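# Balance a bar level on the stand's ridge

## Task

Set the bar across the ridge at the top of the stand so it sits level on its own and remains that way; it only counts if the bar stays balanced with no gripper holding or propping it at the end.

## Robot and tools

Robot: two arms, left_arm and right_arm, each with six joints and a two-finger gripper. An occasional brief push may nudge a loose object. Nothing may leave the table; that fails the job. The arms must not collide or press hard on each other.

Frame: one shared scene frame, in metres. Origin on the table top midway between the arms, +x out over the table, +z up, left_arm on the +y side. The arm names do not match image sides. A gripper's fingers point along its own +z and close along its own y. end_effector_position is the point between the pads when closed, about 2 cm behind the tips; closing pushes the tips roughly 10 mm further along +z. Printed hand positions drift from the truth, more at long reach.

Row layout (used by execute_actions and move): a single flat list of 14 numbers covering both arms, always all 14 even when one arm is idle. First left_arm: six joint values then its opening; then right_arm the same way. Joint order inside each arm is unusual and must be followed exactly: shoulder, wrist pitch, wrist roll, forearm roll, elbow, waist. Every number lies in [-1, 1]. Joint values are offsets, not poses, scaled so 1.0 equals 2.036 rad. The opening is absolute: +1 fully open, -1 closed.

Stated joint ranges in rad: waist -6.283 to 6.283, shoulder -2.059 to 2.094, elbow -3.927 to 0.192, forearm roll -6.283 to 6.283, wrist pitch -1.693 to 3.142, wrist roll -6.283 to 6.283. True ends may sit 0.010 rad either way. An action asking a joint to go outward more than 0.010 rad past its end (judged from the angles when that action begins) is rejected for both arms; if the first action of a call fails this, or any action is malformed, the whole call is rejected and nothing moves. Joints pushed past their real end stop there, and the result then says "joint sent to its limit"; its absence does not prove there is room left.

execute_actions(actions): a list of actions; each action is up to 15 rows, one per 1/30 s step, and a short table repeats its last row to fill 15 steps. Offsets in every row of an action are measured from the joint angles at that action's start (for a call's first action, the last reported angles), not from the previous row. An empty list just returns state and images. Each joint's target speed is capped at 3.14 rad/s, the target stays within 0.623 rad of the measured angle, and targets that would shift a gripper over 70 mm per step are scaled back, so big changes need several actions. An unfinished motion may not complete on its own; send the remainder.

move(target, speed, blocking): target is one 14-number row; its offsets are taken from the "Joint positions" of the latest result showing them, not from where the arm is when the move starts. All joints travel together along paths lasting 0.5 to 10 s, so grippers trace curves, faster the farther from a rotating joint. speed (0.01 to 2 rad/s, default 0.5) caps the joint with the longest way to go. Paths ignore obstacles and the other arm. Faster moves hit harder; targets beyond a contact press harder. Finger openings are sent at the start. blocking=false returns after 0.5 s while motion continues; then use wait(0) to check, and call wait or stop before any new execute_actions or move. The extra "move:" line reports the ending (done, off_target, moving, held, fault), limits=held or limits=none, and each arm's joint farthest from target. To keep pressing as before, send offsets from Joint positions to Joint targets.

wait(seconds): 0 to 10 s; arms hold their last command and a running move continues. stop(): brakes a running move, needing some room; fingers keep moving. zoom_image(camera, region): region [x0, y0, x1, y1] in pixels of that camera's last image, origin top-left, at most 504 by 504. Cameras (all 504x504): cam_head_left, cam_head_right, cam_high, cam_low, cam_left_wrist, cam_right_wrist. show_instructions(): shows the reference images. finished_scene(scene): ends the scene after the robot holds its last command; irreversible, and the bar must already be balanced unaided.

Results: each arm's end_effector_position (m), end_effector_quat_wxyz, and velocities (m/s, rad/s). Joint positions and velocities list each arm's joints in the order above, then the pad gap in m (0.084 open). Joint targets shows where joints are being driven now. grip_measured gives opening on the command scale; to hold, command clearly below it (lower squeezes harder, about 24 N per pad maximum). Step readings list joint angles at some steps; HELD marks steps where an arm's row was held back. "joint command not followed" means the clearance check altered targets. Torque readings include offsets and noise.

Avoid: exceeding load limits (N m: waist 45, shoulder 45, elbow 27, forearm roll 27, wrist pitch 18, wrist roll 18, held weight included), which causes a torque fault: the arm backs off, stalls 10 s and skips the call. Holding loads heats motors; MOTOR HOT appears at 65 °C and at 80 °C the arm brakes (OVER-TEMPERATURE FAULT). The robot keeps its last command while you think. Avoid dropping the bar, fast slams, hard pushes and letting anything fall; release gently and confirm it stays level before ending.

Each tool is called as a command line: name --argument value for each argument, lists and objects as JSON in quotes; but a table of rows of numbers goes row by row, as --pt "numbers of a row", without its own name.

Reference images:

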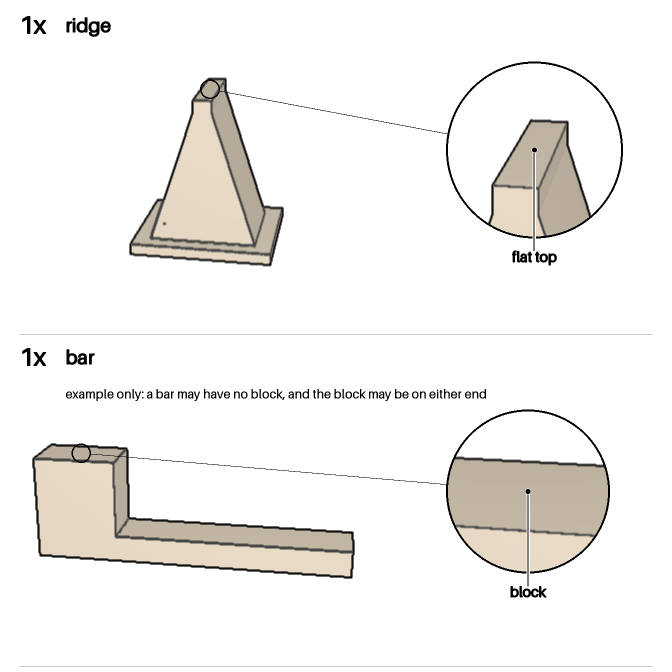

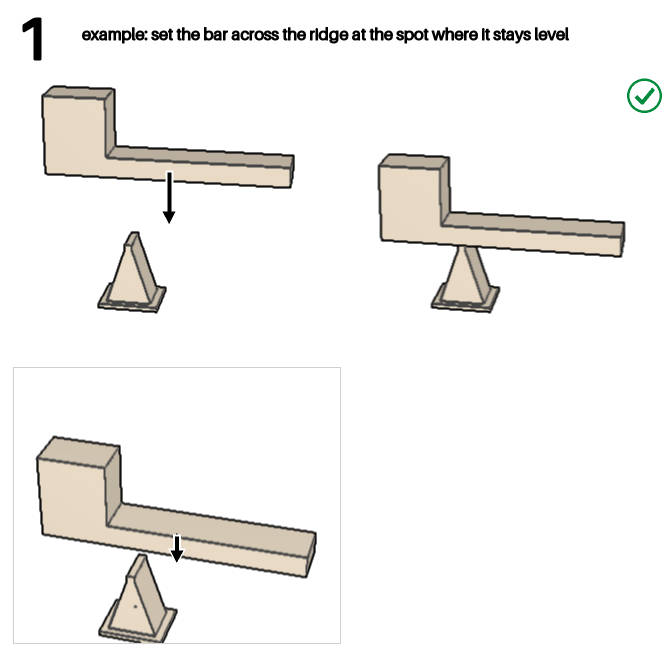

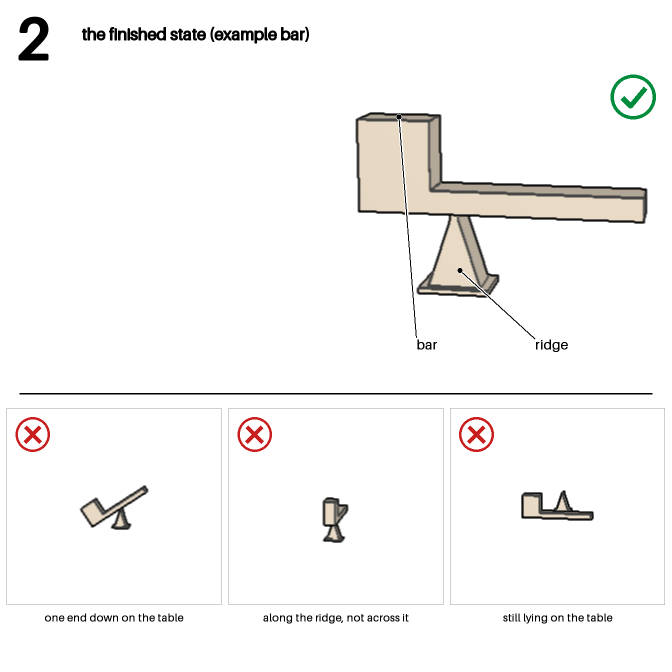

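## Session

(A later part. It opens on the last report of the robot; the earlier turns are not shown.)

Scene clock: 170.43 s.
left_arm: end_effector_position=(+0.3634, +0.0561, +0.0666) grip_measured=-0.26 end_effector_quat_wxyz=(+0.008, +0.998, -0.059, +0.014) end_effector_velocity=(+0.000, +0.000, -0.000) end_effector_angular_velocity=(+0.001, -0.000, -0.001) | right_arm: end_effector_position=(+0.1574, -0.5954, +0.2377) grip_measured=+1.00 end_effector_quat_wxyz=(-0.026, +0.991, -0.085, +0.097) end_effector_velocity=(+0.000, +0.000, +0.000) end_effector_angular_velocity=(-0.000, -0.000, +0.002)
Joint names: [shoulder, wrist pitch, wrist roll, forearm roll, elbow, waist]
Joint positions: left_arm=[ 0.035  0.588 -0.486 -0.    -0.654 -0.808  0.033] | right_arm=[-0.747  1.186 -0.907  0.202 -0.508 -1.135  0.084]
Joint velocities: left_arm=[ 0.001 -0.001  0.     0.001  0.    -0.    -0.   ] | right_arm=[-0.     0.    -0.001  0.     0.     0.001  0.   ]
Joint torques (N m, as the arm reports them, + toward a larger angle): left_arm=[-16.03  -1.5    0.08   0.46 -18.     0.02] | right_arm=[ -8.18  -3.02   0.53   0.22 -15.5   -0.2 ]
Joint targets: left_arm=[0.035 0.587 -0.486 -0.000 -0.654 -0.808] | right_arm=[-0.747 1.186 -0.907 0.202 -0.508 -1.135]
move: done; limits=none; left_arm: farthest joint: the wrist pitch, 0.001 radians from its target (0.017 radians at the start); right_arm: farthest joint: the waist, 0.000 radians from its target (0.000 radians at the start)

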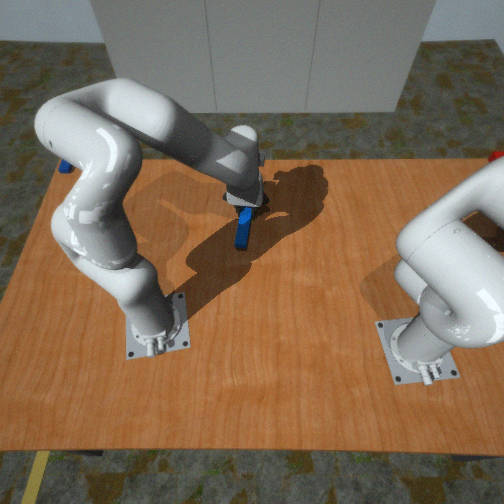

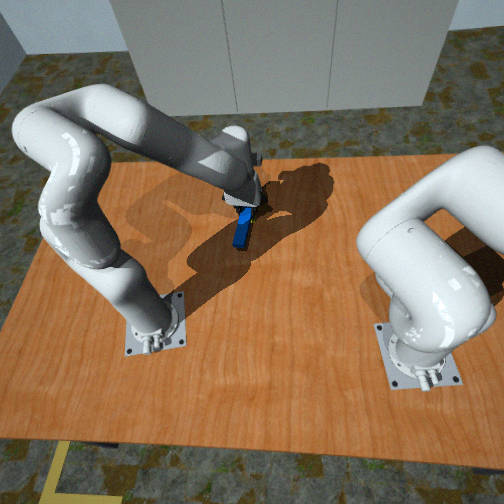

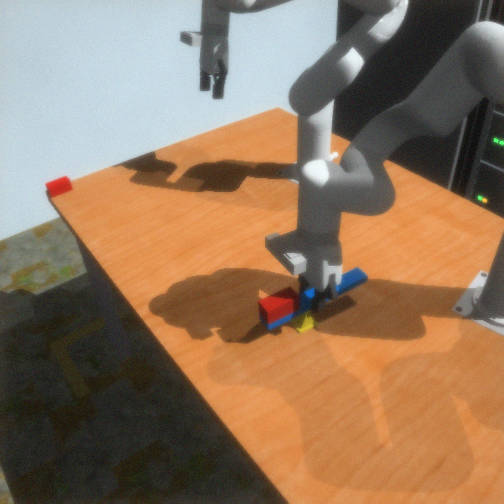

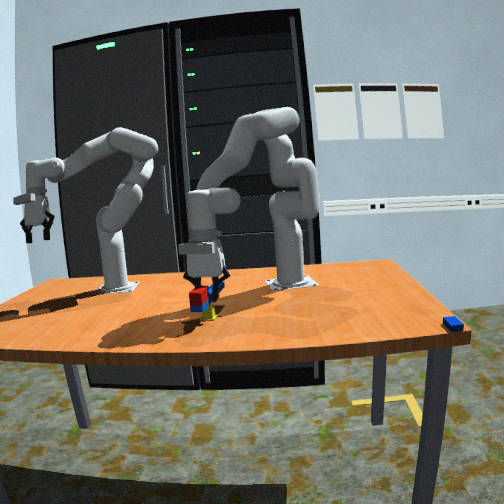

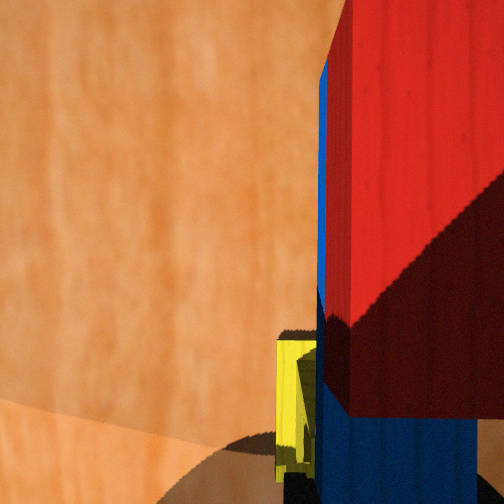

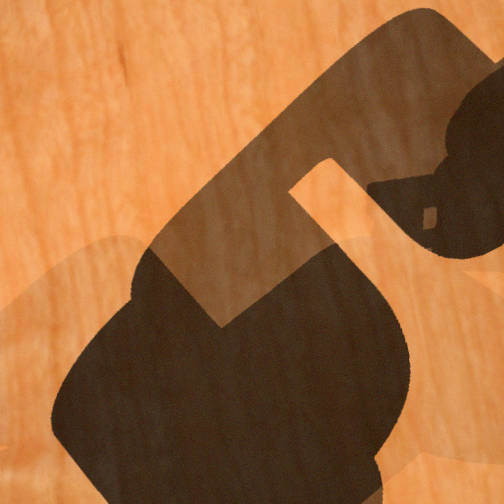

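execute_actions --actions '[[[0.0015,-0.0015,0,0,0,0,-0.32,0,0,0,0,0,0,1]],[[0,0,0,0,0,0,-0.15,0,0,0,0,0,0,1],[0,0,0,0,0,0,-0.15,0,0,0,0,0,0,1],[0,0,0,0,0,0,-0.15,0,0,0,0,0,0,1],[0,0,0,0,0,0,-0.15,0,0,0,0,0,0,1],[0,0,0,0,0,0,-0.4,0,0,0,0,0,0,1]]]'

execute_actions --actions '[[[0,0,0,0,0,0,-0.15,0,0,0,0,0,0,1],[0,0,0,0,0,0,-0.15,0,0,0,0,0,0,1],[0,0,0,0,0,0,-0.15,0,0,0,0,0,0,1],[0,0,0,0,0,0,-0.15,0,0,0,0,0,0,1],[0,0,0,0,0,0,-0.15,0,0,0,0,0,0,1],[0,0,0,0,0,0,-0.15,0,0,0,0,0,0,1],[0,0,0,0,0,0,-0.4,0,0,0,0,0,0,1]]]'

Scene clock: 187.47 s.
left_arm: end_effector_position=(+0.3638, +0.0558, +0.0659) grip_measured=-0.26 end_effector_quat_wxyz=(+0.008, +0.998, -0.059, +0.014) end_effector_velocity=(+0.000, -0.000, +0.000) end_effector_angular_velocity=(-0.001, -0.001, +0.000) | right_arm: end_effector_position=(+0.1574, -0.5954, +0.2377) grip_measured=+1.00 end_effector_quat_wxyz=(-0.026, +0.991, -0.085, +0.097) end_effector_velocity=(-0.000, +0.000, -0.001) end_effector_angular_velocity=(+0.001, +0.001, +0.001)
Joint names: [shoulder, wrist pitch, wrist roll, forearm roll, elbow, waist]
Joint positions: left_arm=[ 0.038  0.584 -0.486  0.    -0.655 -0.808  0.033] | right_arm=[-0.747  1.186 -0.907  0.202 -0.508 -1.135  0.084]
Joint velocities: left_arm=[-0. -0.  0. -0. -0.  0.  0.] | right_arm=[ 0.001  0.    -0.    -0.     0.001  0.001 -0.   ]
Joint torques (N m, as the arm reports them, + toward a larger angle): left_arm=[-14.98  -1.04   0.08   0.51 -16.6   -0.13] | right_arm=[ -8.2   -3.03   0.48   0.34 -15.43  -0.04]
Joint targets: left_arm=[0.038 0.585 -0.486 -0.000 -0.654 -0.808] | right_arm=[-0.747 1.186 -0.907 0.202 -0.508 -1.135]
Step readings (joint positions; steps 1 to 15: 1st action; 16 to 30: 2nd action):
0: left_arm=[0.035 0.587 -0.486 -0.000 -0.654 -0.808] | right_arm=[-0.747 1.186 -0.907 0.202 -0.508 -1.135]
1: left_arm=[0.035 0.587 -0.486 -0.000 -0.654 -0.808] | right_arm=[-0.747 1.186 -0.907 0.202 -0.508 -1.135]
2: left_arm=[0.035 0.587 -0.486 -0.000 -0.654 -0.808] | right_arm=[-0.747 1.186 -0.907 0.202 -0.508 -1.135]
4: left_arm=[0.036 0.586 -0.486 -0.000 -0.654 -0.808] | right_arm=[-0.747 1.186 -0.907 0.202 -0.508 -1.135]
8: left_arm=[0.038 0.585 -0.486 -0.000 -0.654 -0.808] | right_arm=[-0.747 1.186 -0.907 0.202 -0.508 -1.135]
15: left_arm=[0.038 0.585 -0.486 -0.000 -0.654 -0.808] | right_arm=[-0.747 1.186 -0.907 0.202 -0.508 -1.135]
16: left_arm=[0.038 0.585 -0.486 -0.000 -0.654 -0.808] | right_arm=[-0.747 1.186 -0.907 0.202 -0.508 -1.135]
17: left_arm=[0.038 0.585 -0.486 -0.000 -0.654 -0.808] | right_arm=[-0.747 1.186 -0.907 0.202 -0.508 -1.135]
19: left_arm=[0.038 0.584 -0.486 -0.000 -0.655 -0.808] | right_arm=[-0.747 1.186 -0.907 0.202 -0.508 -1.135]
23: left_arm=[0.038 0.584 -0.486 0.000 -0.655 -0.808] | right_arm=[-0.747 1.186 -0.907 0.202 -0.508 -1.135]
30: Joint positions above

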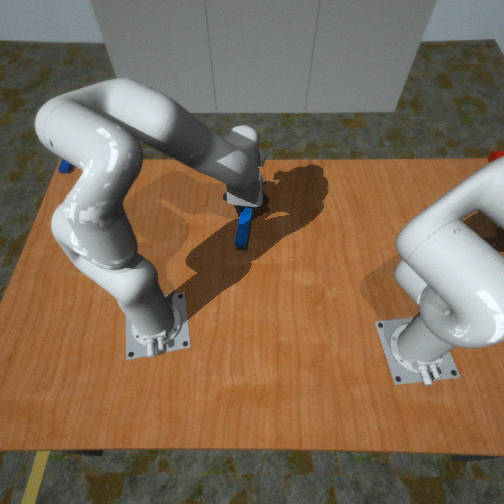

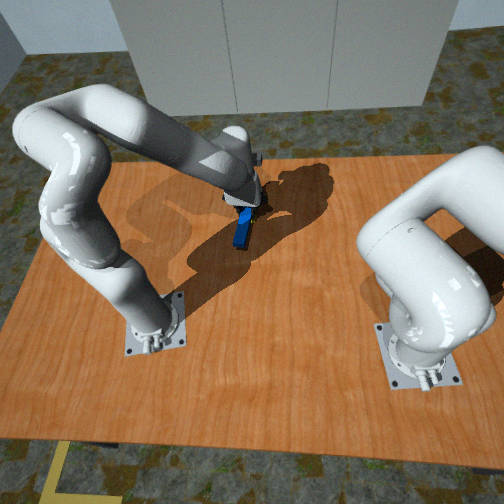

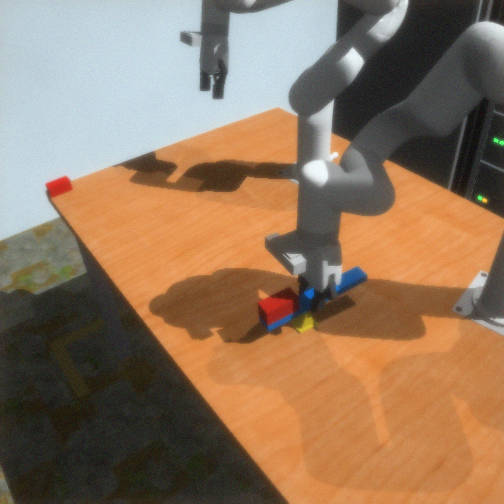

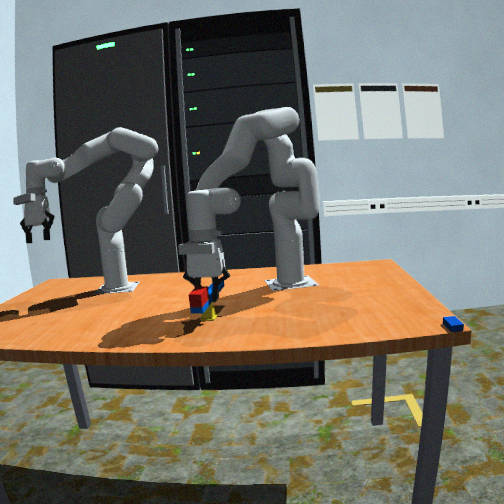

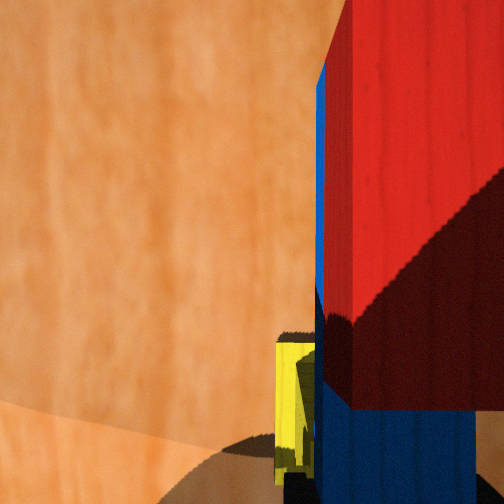

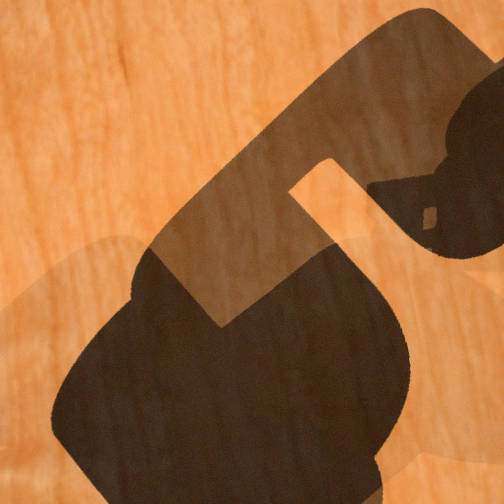

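Scene clock: 187.97 s.
left_arm: end_effector_position=(+0.3637, +0.0560, +0.0657) grip_measured=-0.26 end_effector_quat_wxyz=(+0.008, +0.998, -0.059, +0.014) end_effector_velocity=(+0.000, -0.000, -0.000) end_effector_angular_velocity=(-0.000, +0.000, +0.001) | right_arm: end_effector_position=(+0.1574, -0.5954, +0.2377) grip_measured=+1.00 end_effector_quat_wxyz=(-0.026, +0.991, -0.085, +0.097) end_effector_velocity=(-0.000, -0.000, +0.000) end_effector_angular_velocity=(+0.000, +0.000, -0.001)
Joint names: [shoulder, wrist pitch, wrist roll, forearm roll, elbow, waist]
Joint positions: left_arm=[ 0.038  0.584 -0.486  0.    -0.654 -0.808  0.033] | right_arm=[-0.747  1.186 -0.907  0.202 -0.508 -1.135  0.084]
Joint velocities: left_arm=[ 0.    -0.    -0.    -0.001 -0.     0.    -0.   ] | right_arm=[-0.     0.     0.001 -0.     0.    -0.     0.   ]
Joint torques (N m, as the arm reports them, + toward a larger angle): left_arm=[-15.85  -1.34   0.14   0.48 -17.64   0.07] | right_arm=[ -8.21  -3.11   0.42   0.15 -15.34  -0.12]
Joint targets: left_arm=[0.038 0.584 -0.486 0.000 -0.655 -0.808] | right_arm=[-0.747 1.186 -0.907 0.202 -0.508 -1.135]
Step readings (joint positions):
0: left_arm=[0.038 0.584 -0.486 0.000 -0.655 -0.808] | right_arm=[-0.747 1.186 -0.907 0.202 -0.508 -1.135]
1: left_arm=[0.038 0.584 -0.486 0.000 -0.655 -0.808] | right_arm=[-0.747 1.186 -0.907 0.202 -0.508 -1.135]
2: left_arm=[0.038 0.584 -0.486 0.000 -0.655 -0.808] | right_arm=[-0.747 1.186 -0.907 0.202 -0.508 -1.135]
4: left_arm=[0.038 0.585 -0.486 -0.000 -0.654 -0.808] | right_arm=[-0.747 1.186 -0.907 0.202 -0.508 -1.135]
8: left_arm=[0.038 0.585 -0.486 -0.000 -0.654 -0.808] | right_arm=[-0.747 1.186 -0.907 0.202 -0.508 -1.135]
15: Joint positions above

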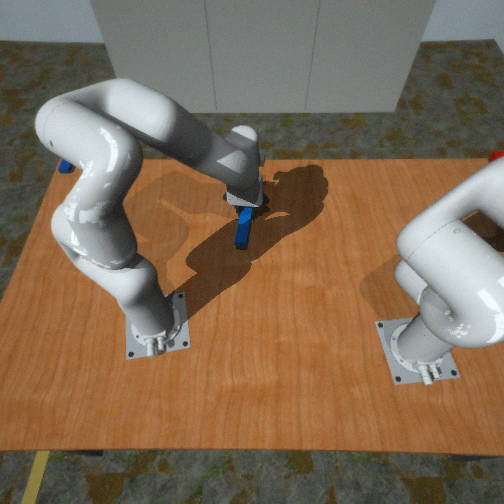

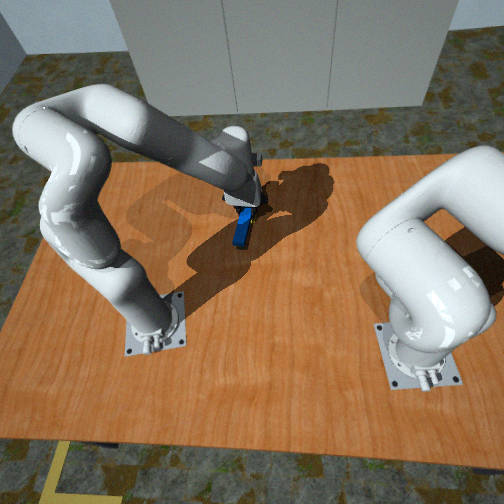

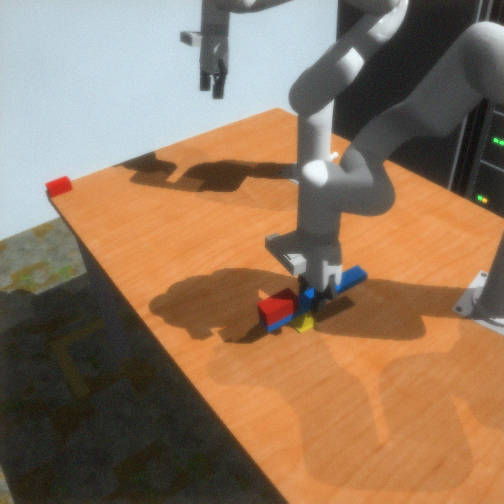

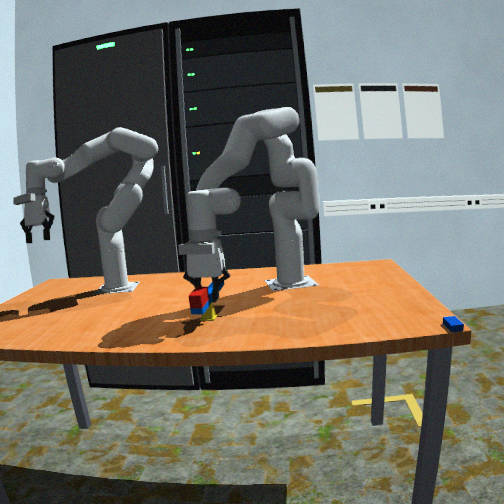

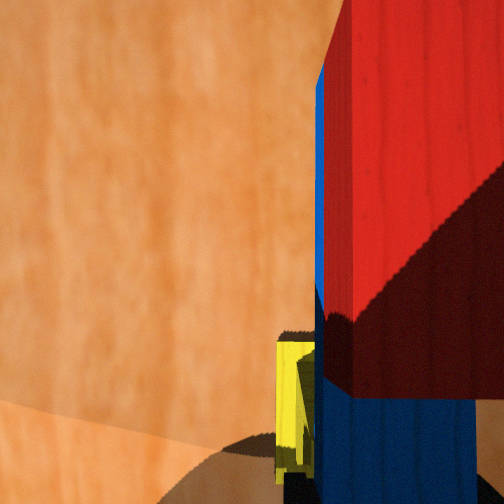

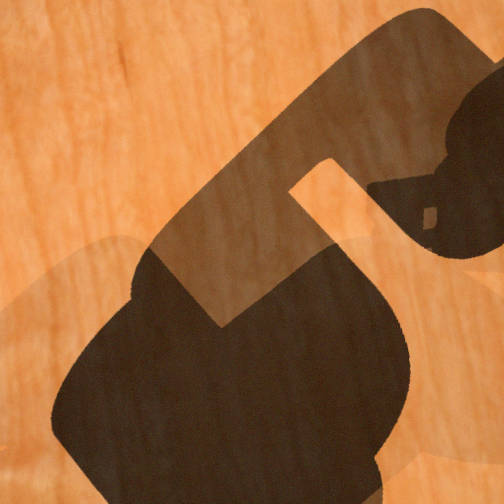

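move --target '[-0.0078,-0.0014,0,0,0.0092,0,-0.4,0,0,0,0,0,0,1]' --speed 0.03

execute_actions --actions '[[[0,0,0,0,0,0,-0.15,0,0,0,0,0,0,1],[0,0,0,0,0,0,-0.15,0,0,0,0,0,0,1],[0,0,0,0,0,0,-0.15,0,0,0,0,0,0,1],[0,0,0,0,0,0,-0.15,0,0,0,0,0,0,1],[0,0,0,0,0,0,-0.15,0,0,0,0,0,0,1],[0,0,0,0,0,0,-0.4,0,0,0,0,0,0,1]]]'

Scene clock: 198.97 s.
left_arm: end_effector_position=(+0.3595, +0.0588, +0.0660) grip_measured=-0.26 end_effector_quat_wxyz=(+0.008, +0.998, -0.059, +0.014) end_effector_velocity=(-0.000, +0.000, -0.000) end_effector_angular_velocity=(-0.000, +0.000, +0.000) | right_arm: end_effector_position=(+0.1574, -0.5954, +0.2377) grip_measured=+1.00 end_effector_quat_wxyz=(-0.026, +0.991, -0.085, +0.097) end_effector_velocity=(-0.000, -0.000, -0.000) end_effector_angular_velocity=(-0.000, +0.002, +0.001)
Joint names: [shoulder, wrist pitch, wrist roll, forearm roll, elbow, waist]
Joint positions: left_arm=[ 0.022  0.582 -0.486  0.    -0.636 -0.808  0.033] | right_arm=[-0.747  1.186 -0.907  0.202 -0.508 -1.135  0.084]
Joint velocities: left_arm=[-0.    -0.001  0.    -0.001  0.002 -0.     0.   ] | right_arm=[ 0.     0.    -0.001 -0.002  0.    -0.     0.   ]
Joint torques (N m, as the arm reports them, + toward a larger angle): left_arm=[-15.63  -1.45   0.07   0.58 -17.44  -0.13] | right_arm=[ -8.    -3.03   0.51   0.15 -15.36  -0.18]
Joint targets: left_arm=[0.022 0.582 -0.486 0.000 -0.636 -0.808] | right_arm=[-0.747 1.186 -0.907 0.202 -0.508 -1.135]
move: done; limits=none; left_arm: farthest joint: the elbow, 0.001 radians from its target (0.019 radians at the start); right_arm: farthest joint: the waist, 0.000 radians from its target (0.000 radians at the start)

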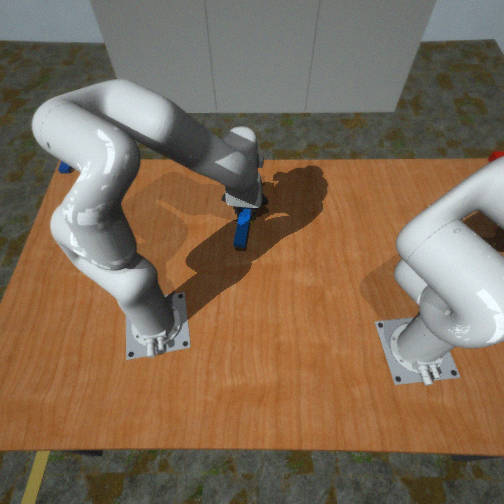

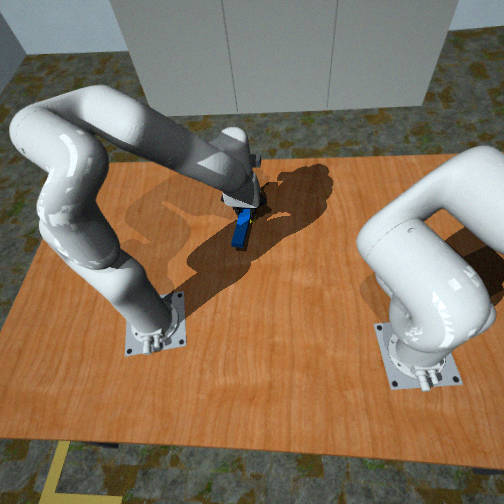

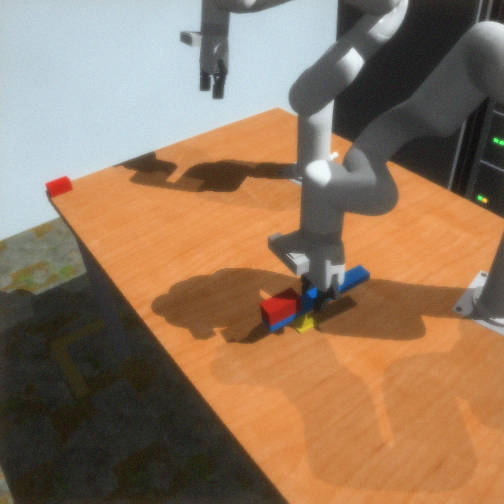

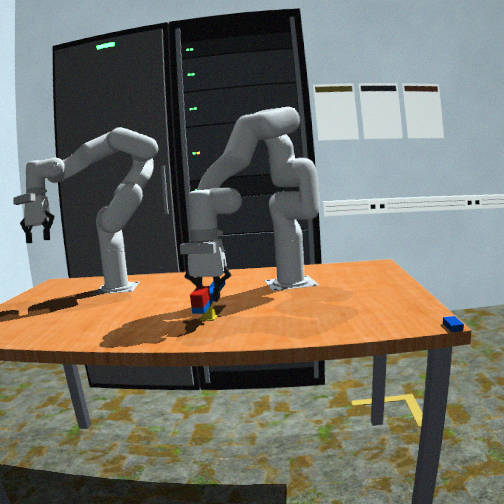

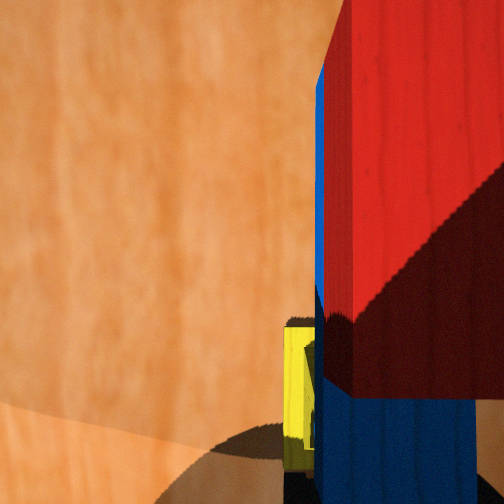

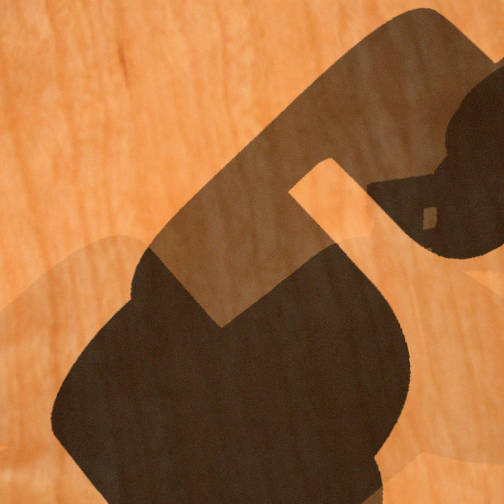

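Scene clock: 199.47 s.
left_arm: end_effector_position=(+0.3597, +0.0587, +0.0662) grip_measured=-0.26 end_effector_quat_wxyz=(+0.009, +0.998, -0.059, +0.014) end_effector_velocity=(-0.000, -0.000, -0.000) end_effector_angular_velocity=(-0.000, -0.000, -0.000) | right_arm: end_effector_position=(+0.1574, -0.5954, +0.2377) grip_measured=+1.00 end_effector_quat_wxyz=(-0.026, +0.991, -0.085, +0.097) end_effector_velocity=(+0.000, +0.000, -0.000) end_effector_angular_velocity=(+0.001, -0.000, +0.000)
Joint names: [shoulder, wrist pitch, wrist roll, forearm roll, elbow, waist]
Joint positions: left_arm=[ 0.022  0.581 -0.486  0.    -0.636 -0.808  0.033] | right_arm=[-0.747  1.186 -0.907  0.202 -0.508 -1.135  0.084]
Joint velocities: left_arm=[ 0.    -0.001  0.    -0.     0.    -0.     0.   ] | right_arm=[ 0.    -0.     0.001  0.     0.     0.002  0.   ]
Joint torques (N m, as the arm reports them, + toward a larger angle): left_arm=[-14.76  -1.23   0.17   0.51 -16.61   0.  ] | right_arm=[ -8.19  -2.97   0.46   0.28 -15.43  -0.12]
Joint targets: left_arm=[0.022 0.582 -0.486 0.000 -0.636 -0.808] | right_arm=[-0.747 1.186 -0.907 0.202 -0.508 -1.135]
Step readings (joint positions):
0: left_arm=[0.022 0.582 -0.486 0.000 -0.636 -0.808] | right_arm=[-0.747 1.186 -0.907 0.202 -0.508 -1.135]
1: left_arm=[0.022 0.582 -0.486 0.000 -0.636 -0.808] | right_arm=[-0.747 1.186 -0.907 0.202 -0.508 -1.135]
2: left_arm=[0.022 0.582 -0.486 0.000 -0.636 -0.808] | right_arm=[-0.747 1.186 -0.907 0.202 -0.508 -1.135]
4: left_arm=[0.022 0.582 -0.486 0.000 -0.636 -0.808] | right_arm=[-0.747 1.186 -0.907 0.202 -0.508 -1.135]
8: left_arm=[0.022 0.581 -0.486 0.000 -0.636 -0.808] | right_arm=[-0.747 1.186 -0.907 0.202 -0.508 -1.135]
15: Joint positions above

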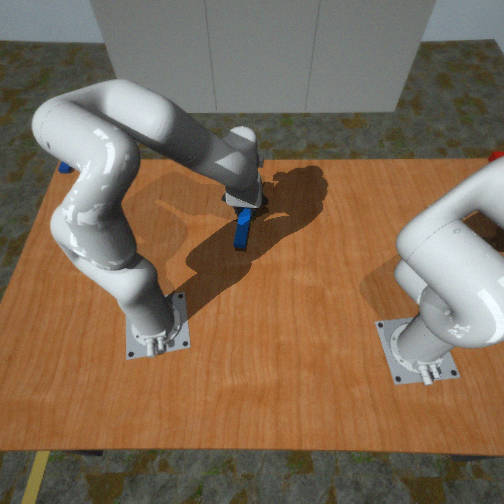

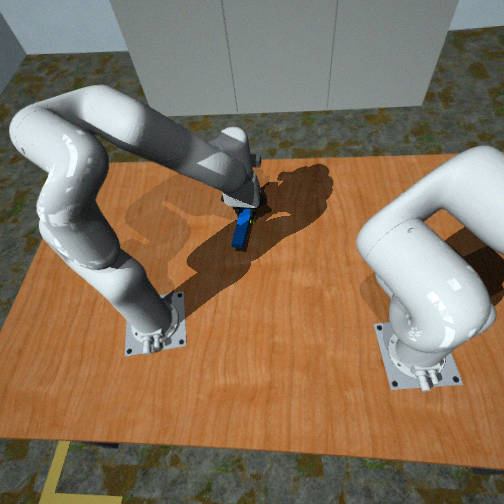

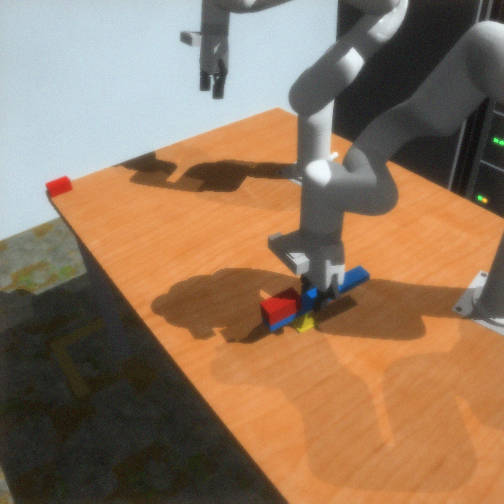

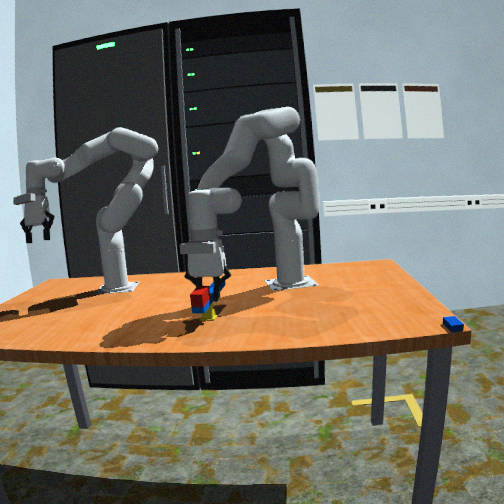

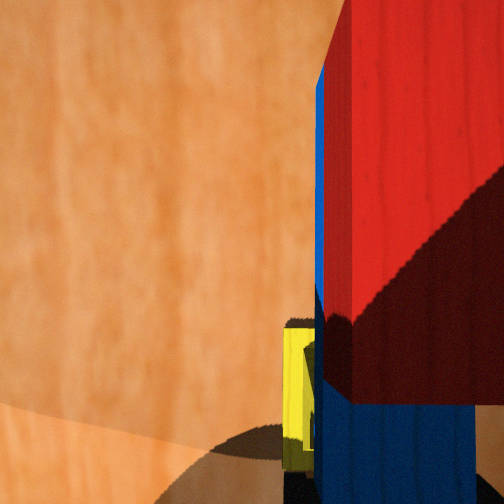

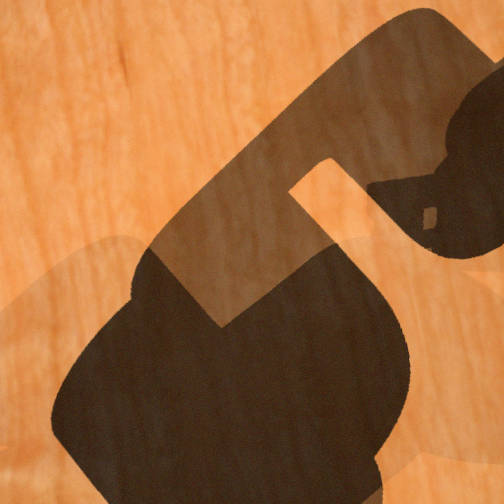

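Restoring now. Release.

execute_actions --actions '[[[0,0,0,0,0,0,-0.1,0,0,0,0,0,0,1]],[[0,0,0,0,0,0,0.6,0,0,0,0,0,0,1]]]'

move --target '[-0.08,0.1,0,0,-0.02,0,0.6,0,0,0,0,0,0,1]'

wait --seconds 3

Scene clock: 208.27 s.
left_arm: end_effector_position=(+0.3596, +0.0588, +0.0661) grip_measured=+0.59 end_effector_quat_wxyz=(+0.008, +0.998, -0.059, +0.014) end_effector_velocity=(+0.000, -0.000, +0.000) end_effector_angular_velocity=(-0.001, -0.001, +0.001) | right_arm: end_effector_position=(+0.1574, -0.5954, +0.2377) grip_measured=+1.00 end_effector_quat_wxyz=(-0.026, +0.991, -0.085, +0.097) end_effector_velocity=(-0.001, -0.000, -0.000) end_effector_angular_velocity=(+0.000, +0.001, -0.002)
Joint names: [shoulder, wrist pitch, wrist roll, forearm roll, elbow, waist]
Joint positions: left_arm=[ 0.022  0.582 -0.486  0.    -0.636 -0.808  0.069] | right_arm=[-0.747  1.186 -0.907  0.202 -0.508 -1.135  0.084]
Joint velocities: left_arm=[-0.     0.    -0.    -0.001 -0.001  0.     0.001] | right_arm=[ 0.    -0.     0.    -0.001  0.    -0.002 -0.   ]
Joint torques (N m, as the arm reports them, + toward a larger angle): left_arm=[-15.17  -1.27   0.17   0.52 -17.34  -0.14] | right_arm=[ -8.35  -3.07   0.59   0.18 -15.48   0.05]
Joint targets: left_arm=[0.022 0.582 -0.486 0.000 -0.636 -0.808] | right_arm=[-0.747 1.186 -0.907 0.202 -0.508 -1.135]
Step readings (joint positions; steps 1 to 15: 1st action; 16 to 30: 2nd action):
0: left_arm=[0.022 0.582 -0.486 0.000 -0.636 -0.808] | right_arm=[-0.747 1.186 -0.907 0.202 -0.508 -1.135]
1: left_arm=[0.022 0.582 -0.486 0.000 -0.636 -0.808] | right_arm=[-0.747 1.186 -0.907 0.202 -0.508 -1.135]
2: left_arm=[0.022 0.582 -0.486 0.000 -0.636 -0.808] | right_arm=[-0.747 1.186 -0.907 0.202 -0.508 -1.135]
4: left_arm=[0.023 0.582 -0.486 -0.000 -0.635 -0.808] | right_arm=[-0.747 1.186 -0.907 0.202 -0.508 -1.135]
8: left_arm=[0.023 0.582 -0.486 -0.000 -0.635 -0.808] | right_arm=[-0.747 1.186 -0.907 0.202 -0.508 -1.135]
15: left_arm=[0.022 0.582 -0.486 0.000 -0.636 -0.808] | right_arm=[-0.747 1.186 -0.907 0.202 -0.508 -1.135]
16: left_arm=[0.022 0.582 -0.486 0.000 -0.636 -0.808] | right_arm=[-0.747 1.186 -0.907 0.202 -0.508 -1.135]
17: left_arm=[0.022 0.582 -0.486 0.000 -0.636 -0.808] | right_arm=[-0.747 1.186 -0.907 0.202 -0.508 -1.135]
19: left_arm=[0.022 0.582 -0.486 0.000 -0.636 -0.808] | right_arm=[-0.747 1.186 -0.907 0.202 -0.508 -1.135]
23: left_arm=[0.022 0.582 -0.486 0.000 -0.636 -0.808] | right_arm=[-0.747 1.186 -0.907 0.202 -0.508 -1.135]
30: Joint positions above

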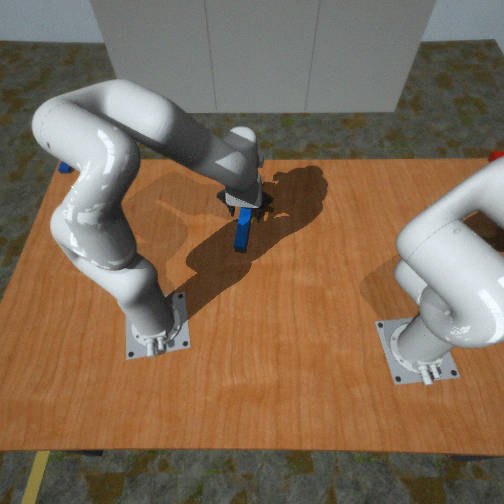

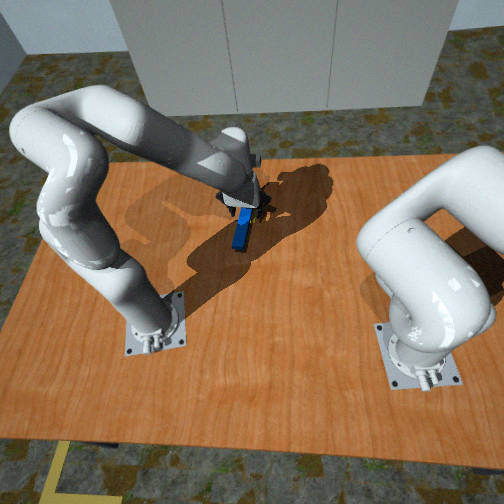

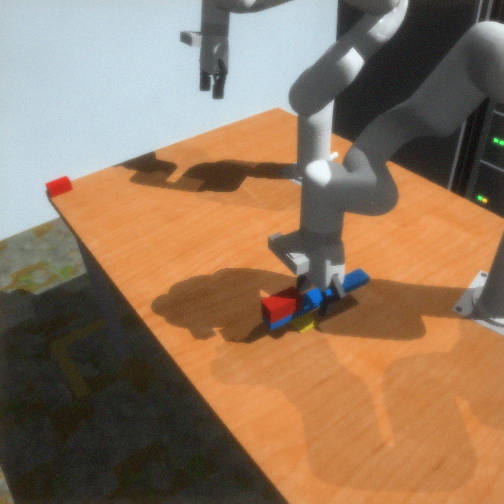

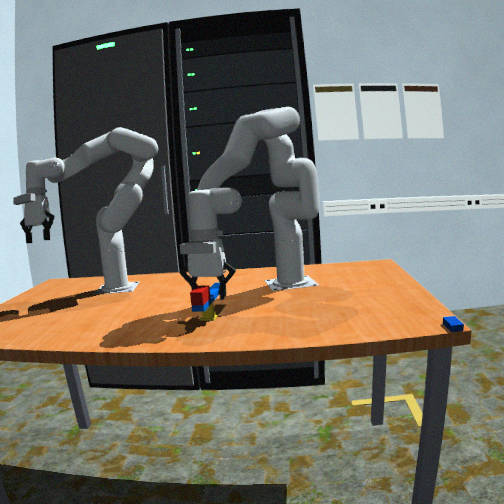

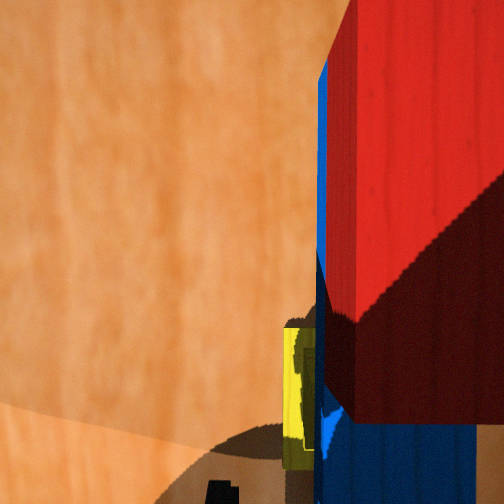

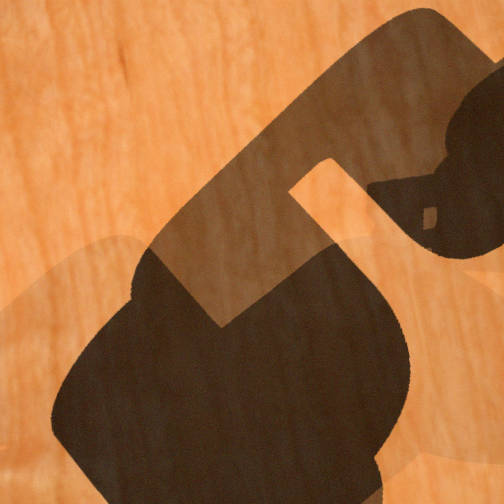

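Scene clock: 209.30 s.
left_arm: end_effector_position=(+0.3557, +0.0614, +0.1293) grip_measured=+0.59 end_effector_quat_wxyz=(+0.008, +0.998, -0.059, +0.014) end_effector_velocity=(+0.001, -0.000, +0.002) end_effector_angular_velocity=(-0.002, -0.003, -0.000) | right_arm: end_effector_position=(+0.1574, -0.5954, +0.2377) grip_measured=+1.00 end_effector_quat_wxyz=(-0.026, +0.991, -0.085, +0.097) end_effector_velocity=(-0.000, +0.000, +0.000) end_effector_angular_velocity=(-0.001, -0.000, -0.001)
Joint names: [shoulder, wrist pitch, wrist roll, forearm roll, elbow, waist]
Joint positions: left_arm=[-0.14   0.785 -0.486  0.    -0.676 -0.808  0.069] | right_arm=[-0.747  1.186 -0.907  0.202 -0.508 -1.135  0.084]
Joint velocities: left_arm=[-0.003  0.002  0.     0.001 -0.003  0.    -0.   ] | right_arm=[-0.002  0.     0.    -0.     0.001 -0.     0.   ]
Joint torques (N m, as the arm reports them, + toward a larger angle): left_arm=[-13.73  -1.33   0.17   0.61 -19.23  -0.09] | right_arm=[ -8.29  -3.11   0.47   0.35 -15.23  -0.17]
Joint targets: left_arm=[-0.141 0.785 -0.486 0.000 -0.677 -0.808] | right_arm=[-0.747 1.186 -0.907 0.202 -0.508 -1.135]
move: done; limits=none; left_arm: farthest joint: the shoulder, 0.001 radians from its target (0.163 radians at the start); right_arm: farthest joint: the waist, 0.000 radians from its target (0.000 radians at the start)

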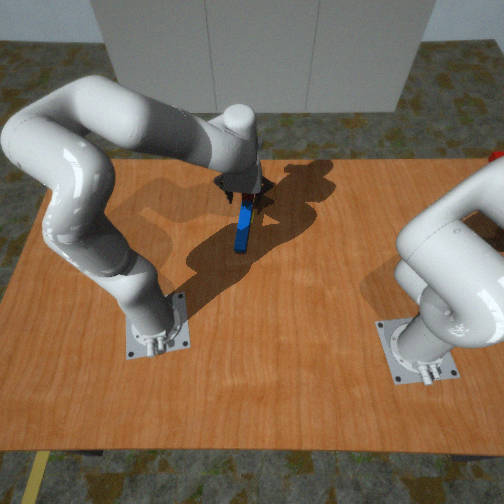

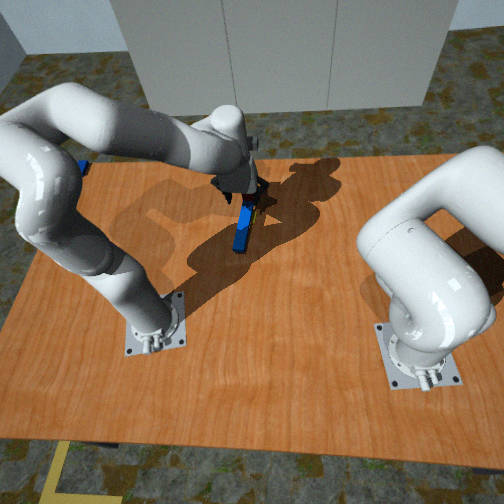

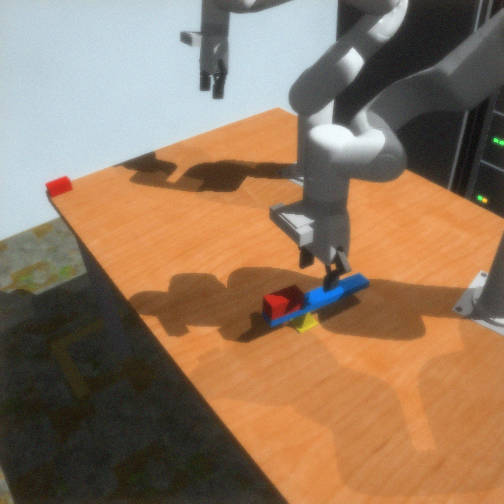

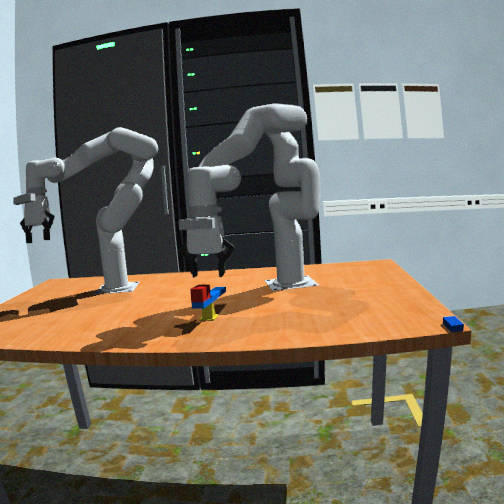

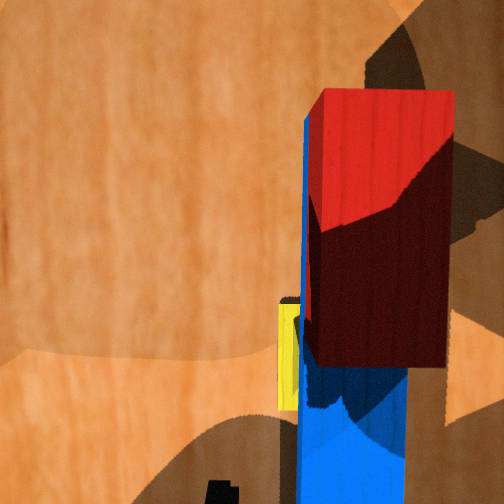

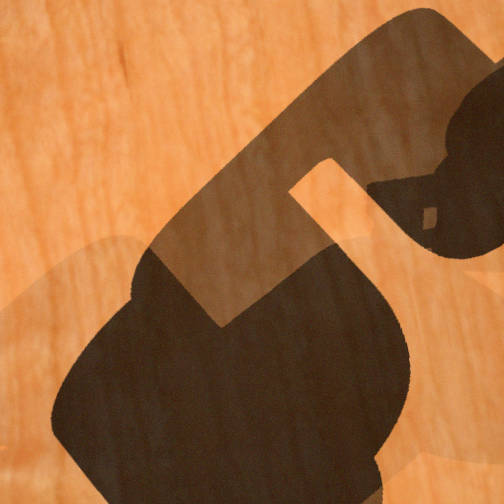

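Scene clock: 212.30 s.
left_arm: end_effector_position=(+0.3559, +0.0614, +0.1295) grip_measured=+0.59 end_effector_quat_wxyz=(+0.008, +0.998, -0.059, +0.014) end_effector_velocity=(-0.000, -0.000, -0.000) end_effector_angular_velocity=(-0.000, +0.000, +0.000) | right_arm: end_effector_position=(+0.1574, -0.5954, +0.2377) grip_measured=+1.00 end_effector_quat_wxyz=(-0.026, +0.991, -0.085, +0.097) end_effector_velocity=(+0.000, +0.001, -0.001) end_effector_angular_velocity=(+0.003, +0.000, +0.000)
Joint names: [shoulder, wrist pitch, wrist roll, forearm roll, elbow, waist]
Joint positions: left_arm=[-0.141  0.785 -0.486  0.    -0.677 -0.808  0.069] | right_arm=[-0.747  1.186 -0.907  0.202 -0.508 -1.135  0.084]
Joint velocities: left_arm=[ 0. -0. -0. -0.  0. -0.  0.] | right_arm=[ 0.001  0.    -0.     0.001  0.001  0.     0.   ]
Joint torques (N m, as the arm reports them, + toward a larger angle): left_arm=[-13.43  -1.38   0.21   0.56 -19.17  -0.37] | right_arm=[ -8.12  -3.1    0.52   0.26 -15.25  -0.29]
Joint targets: left_arm=[-0.141 0.785 -0.486 0.000 -0.677 -0.808] | right_arm=[-0.747 1.186 -0.907 0.202 -0.508 -1.135]
wait: 3.00 s; at rest by 0.17 s

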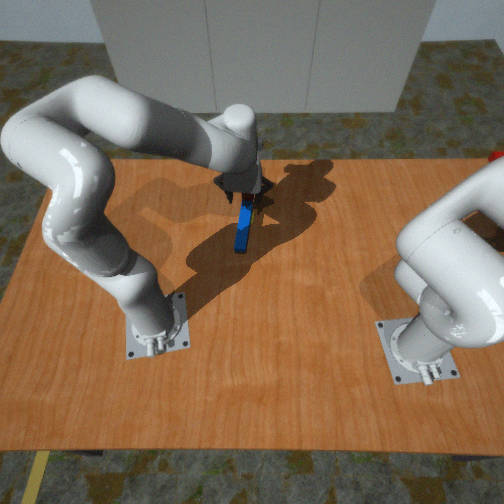

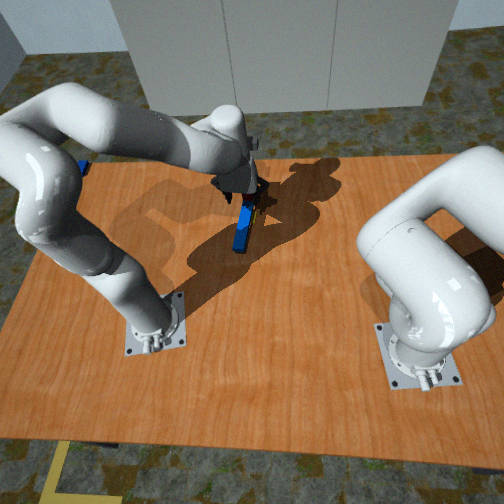

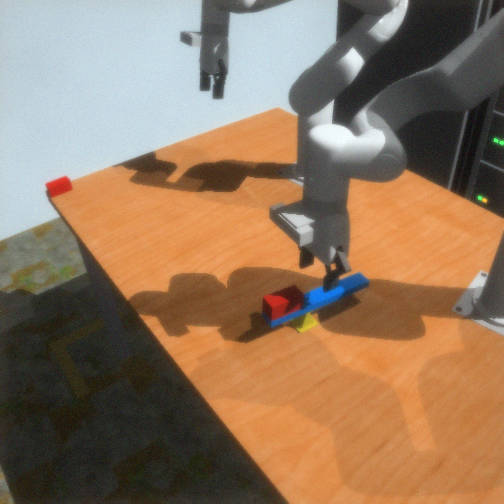

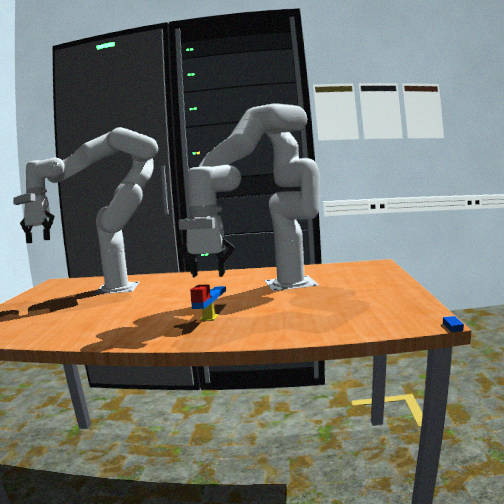

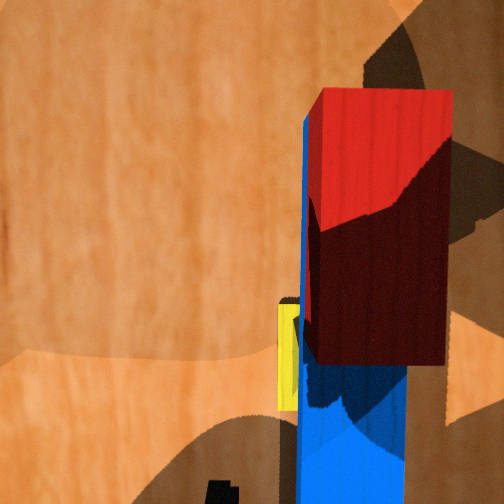

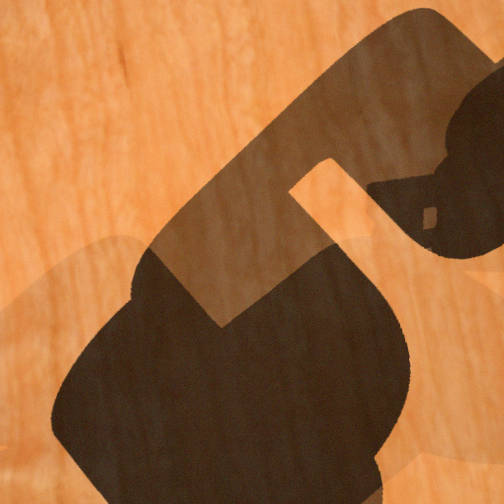

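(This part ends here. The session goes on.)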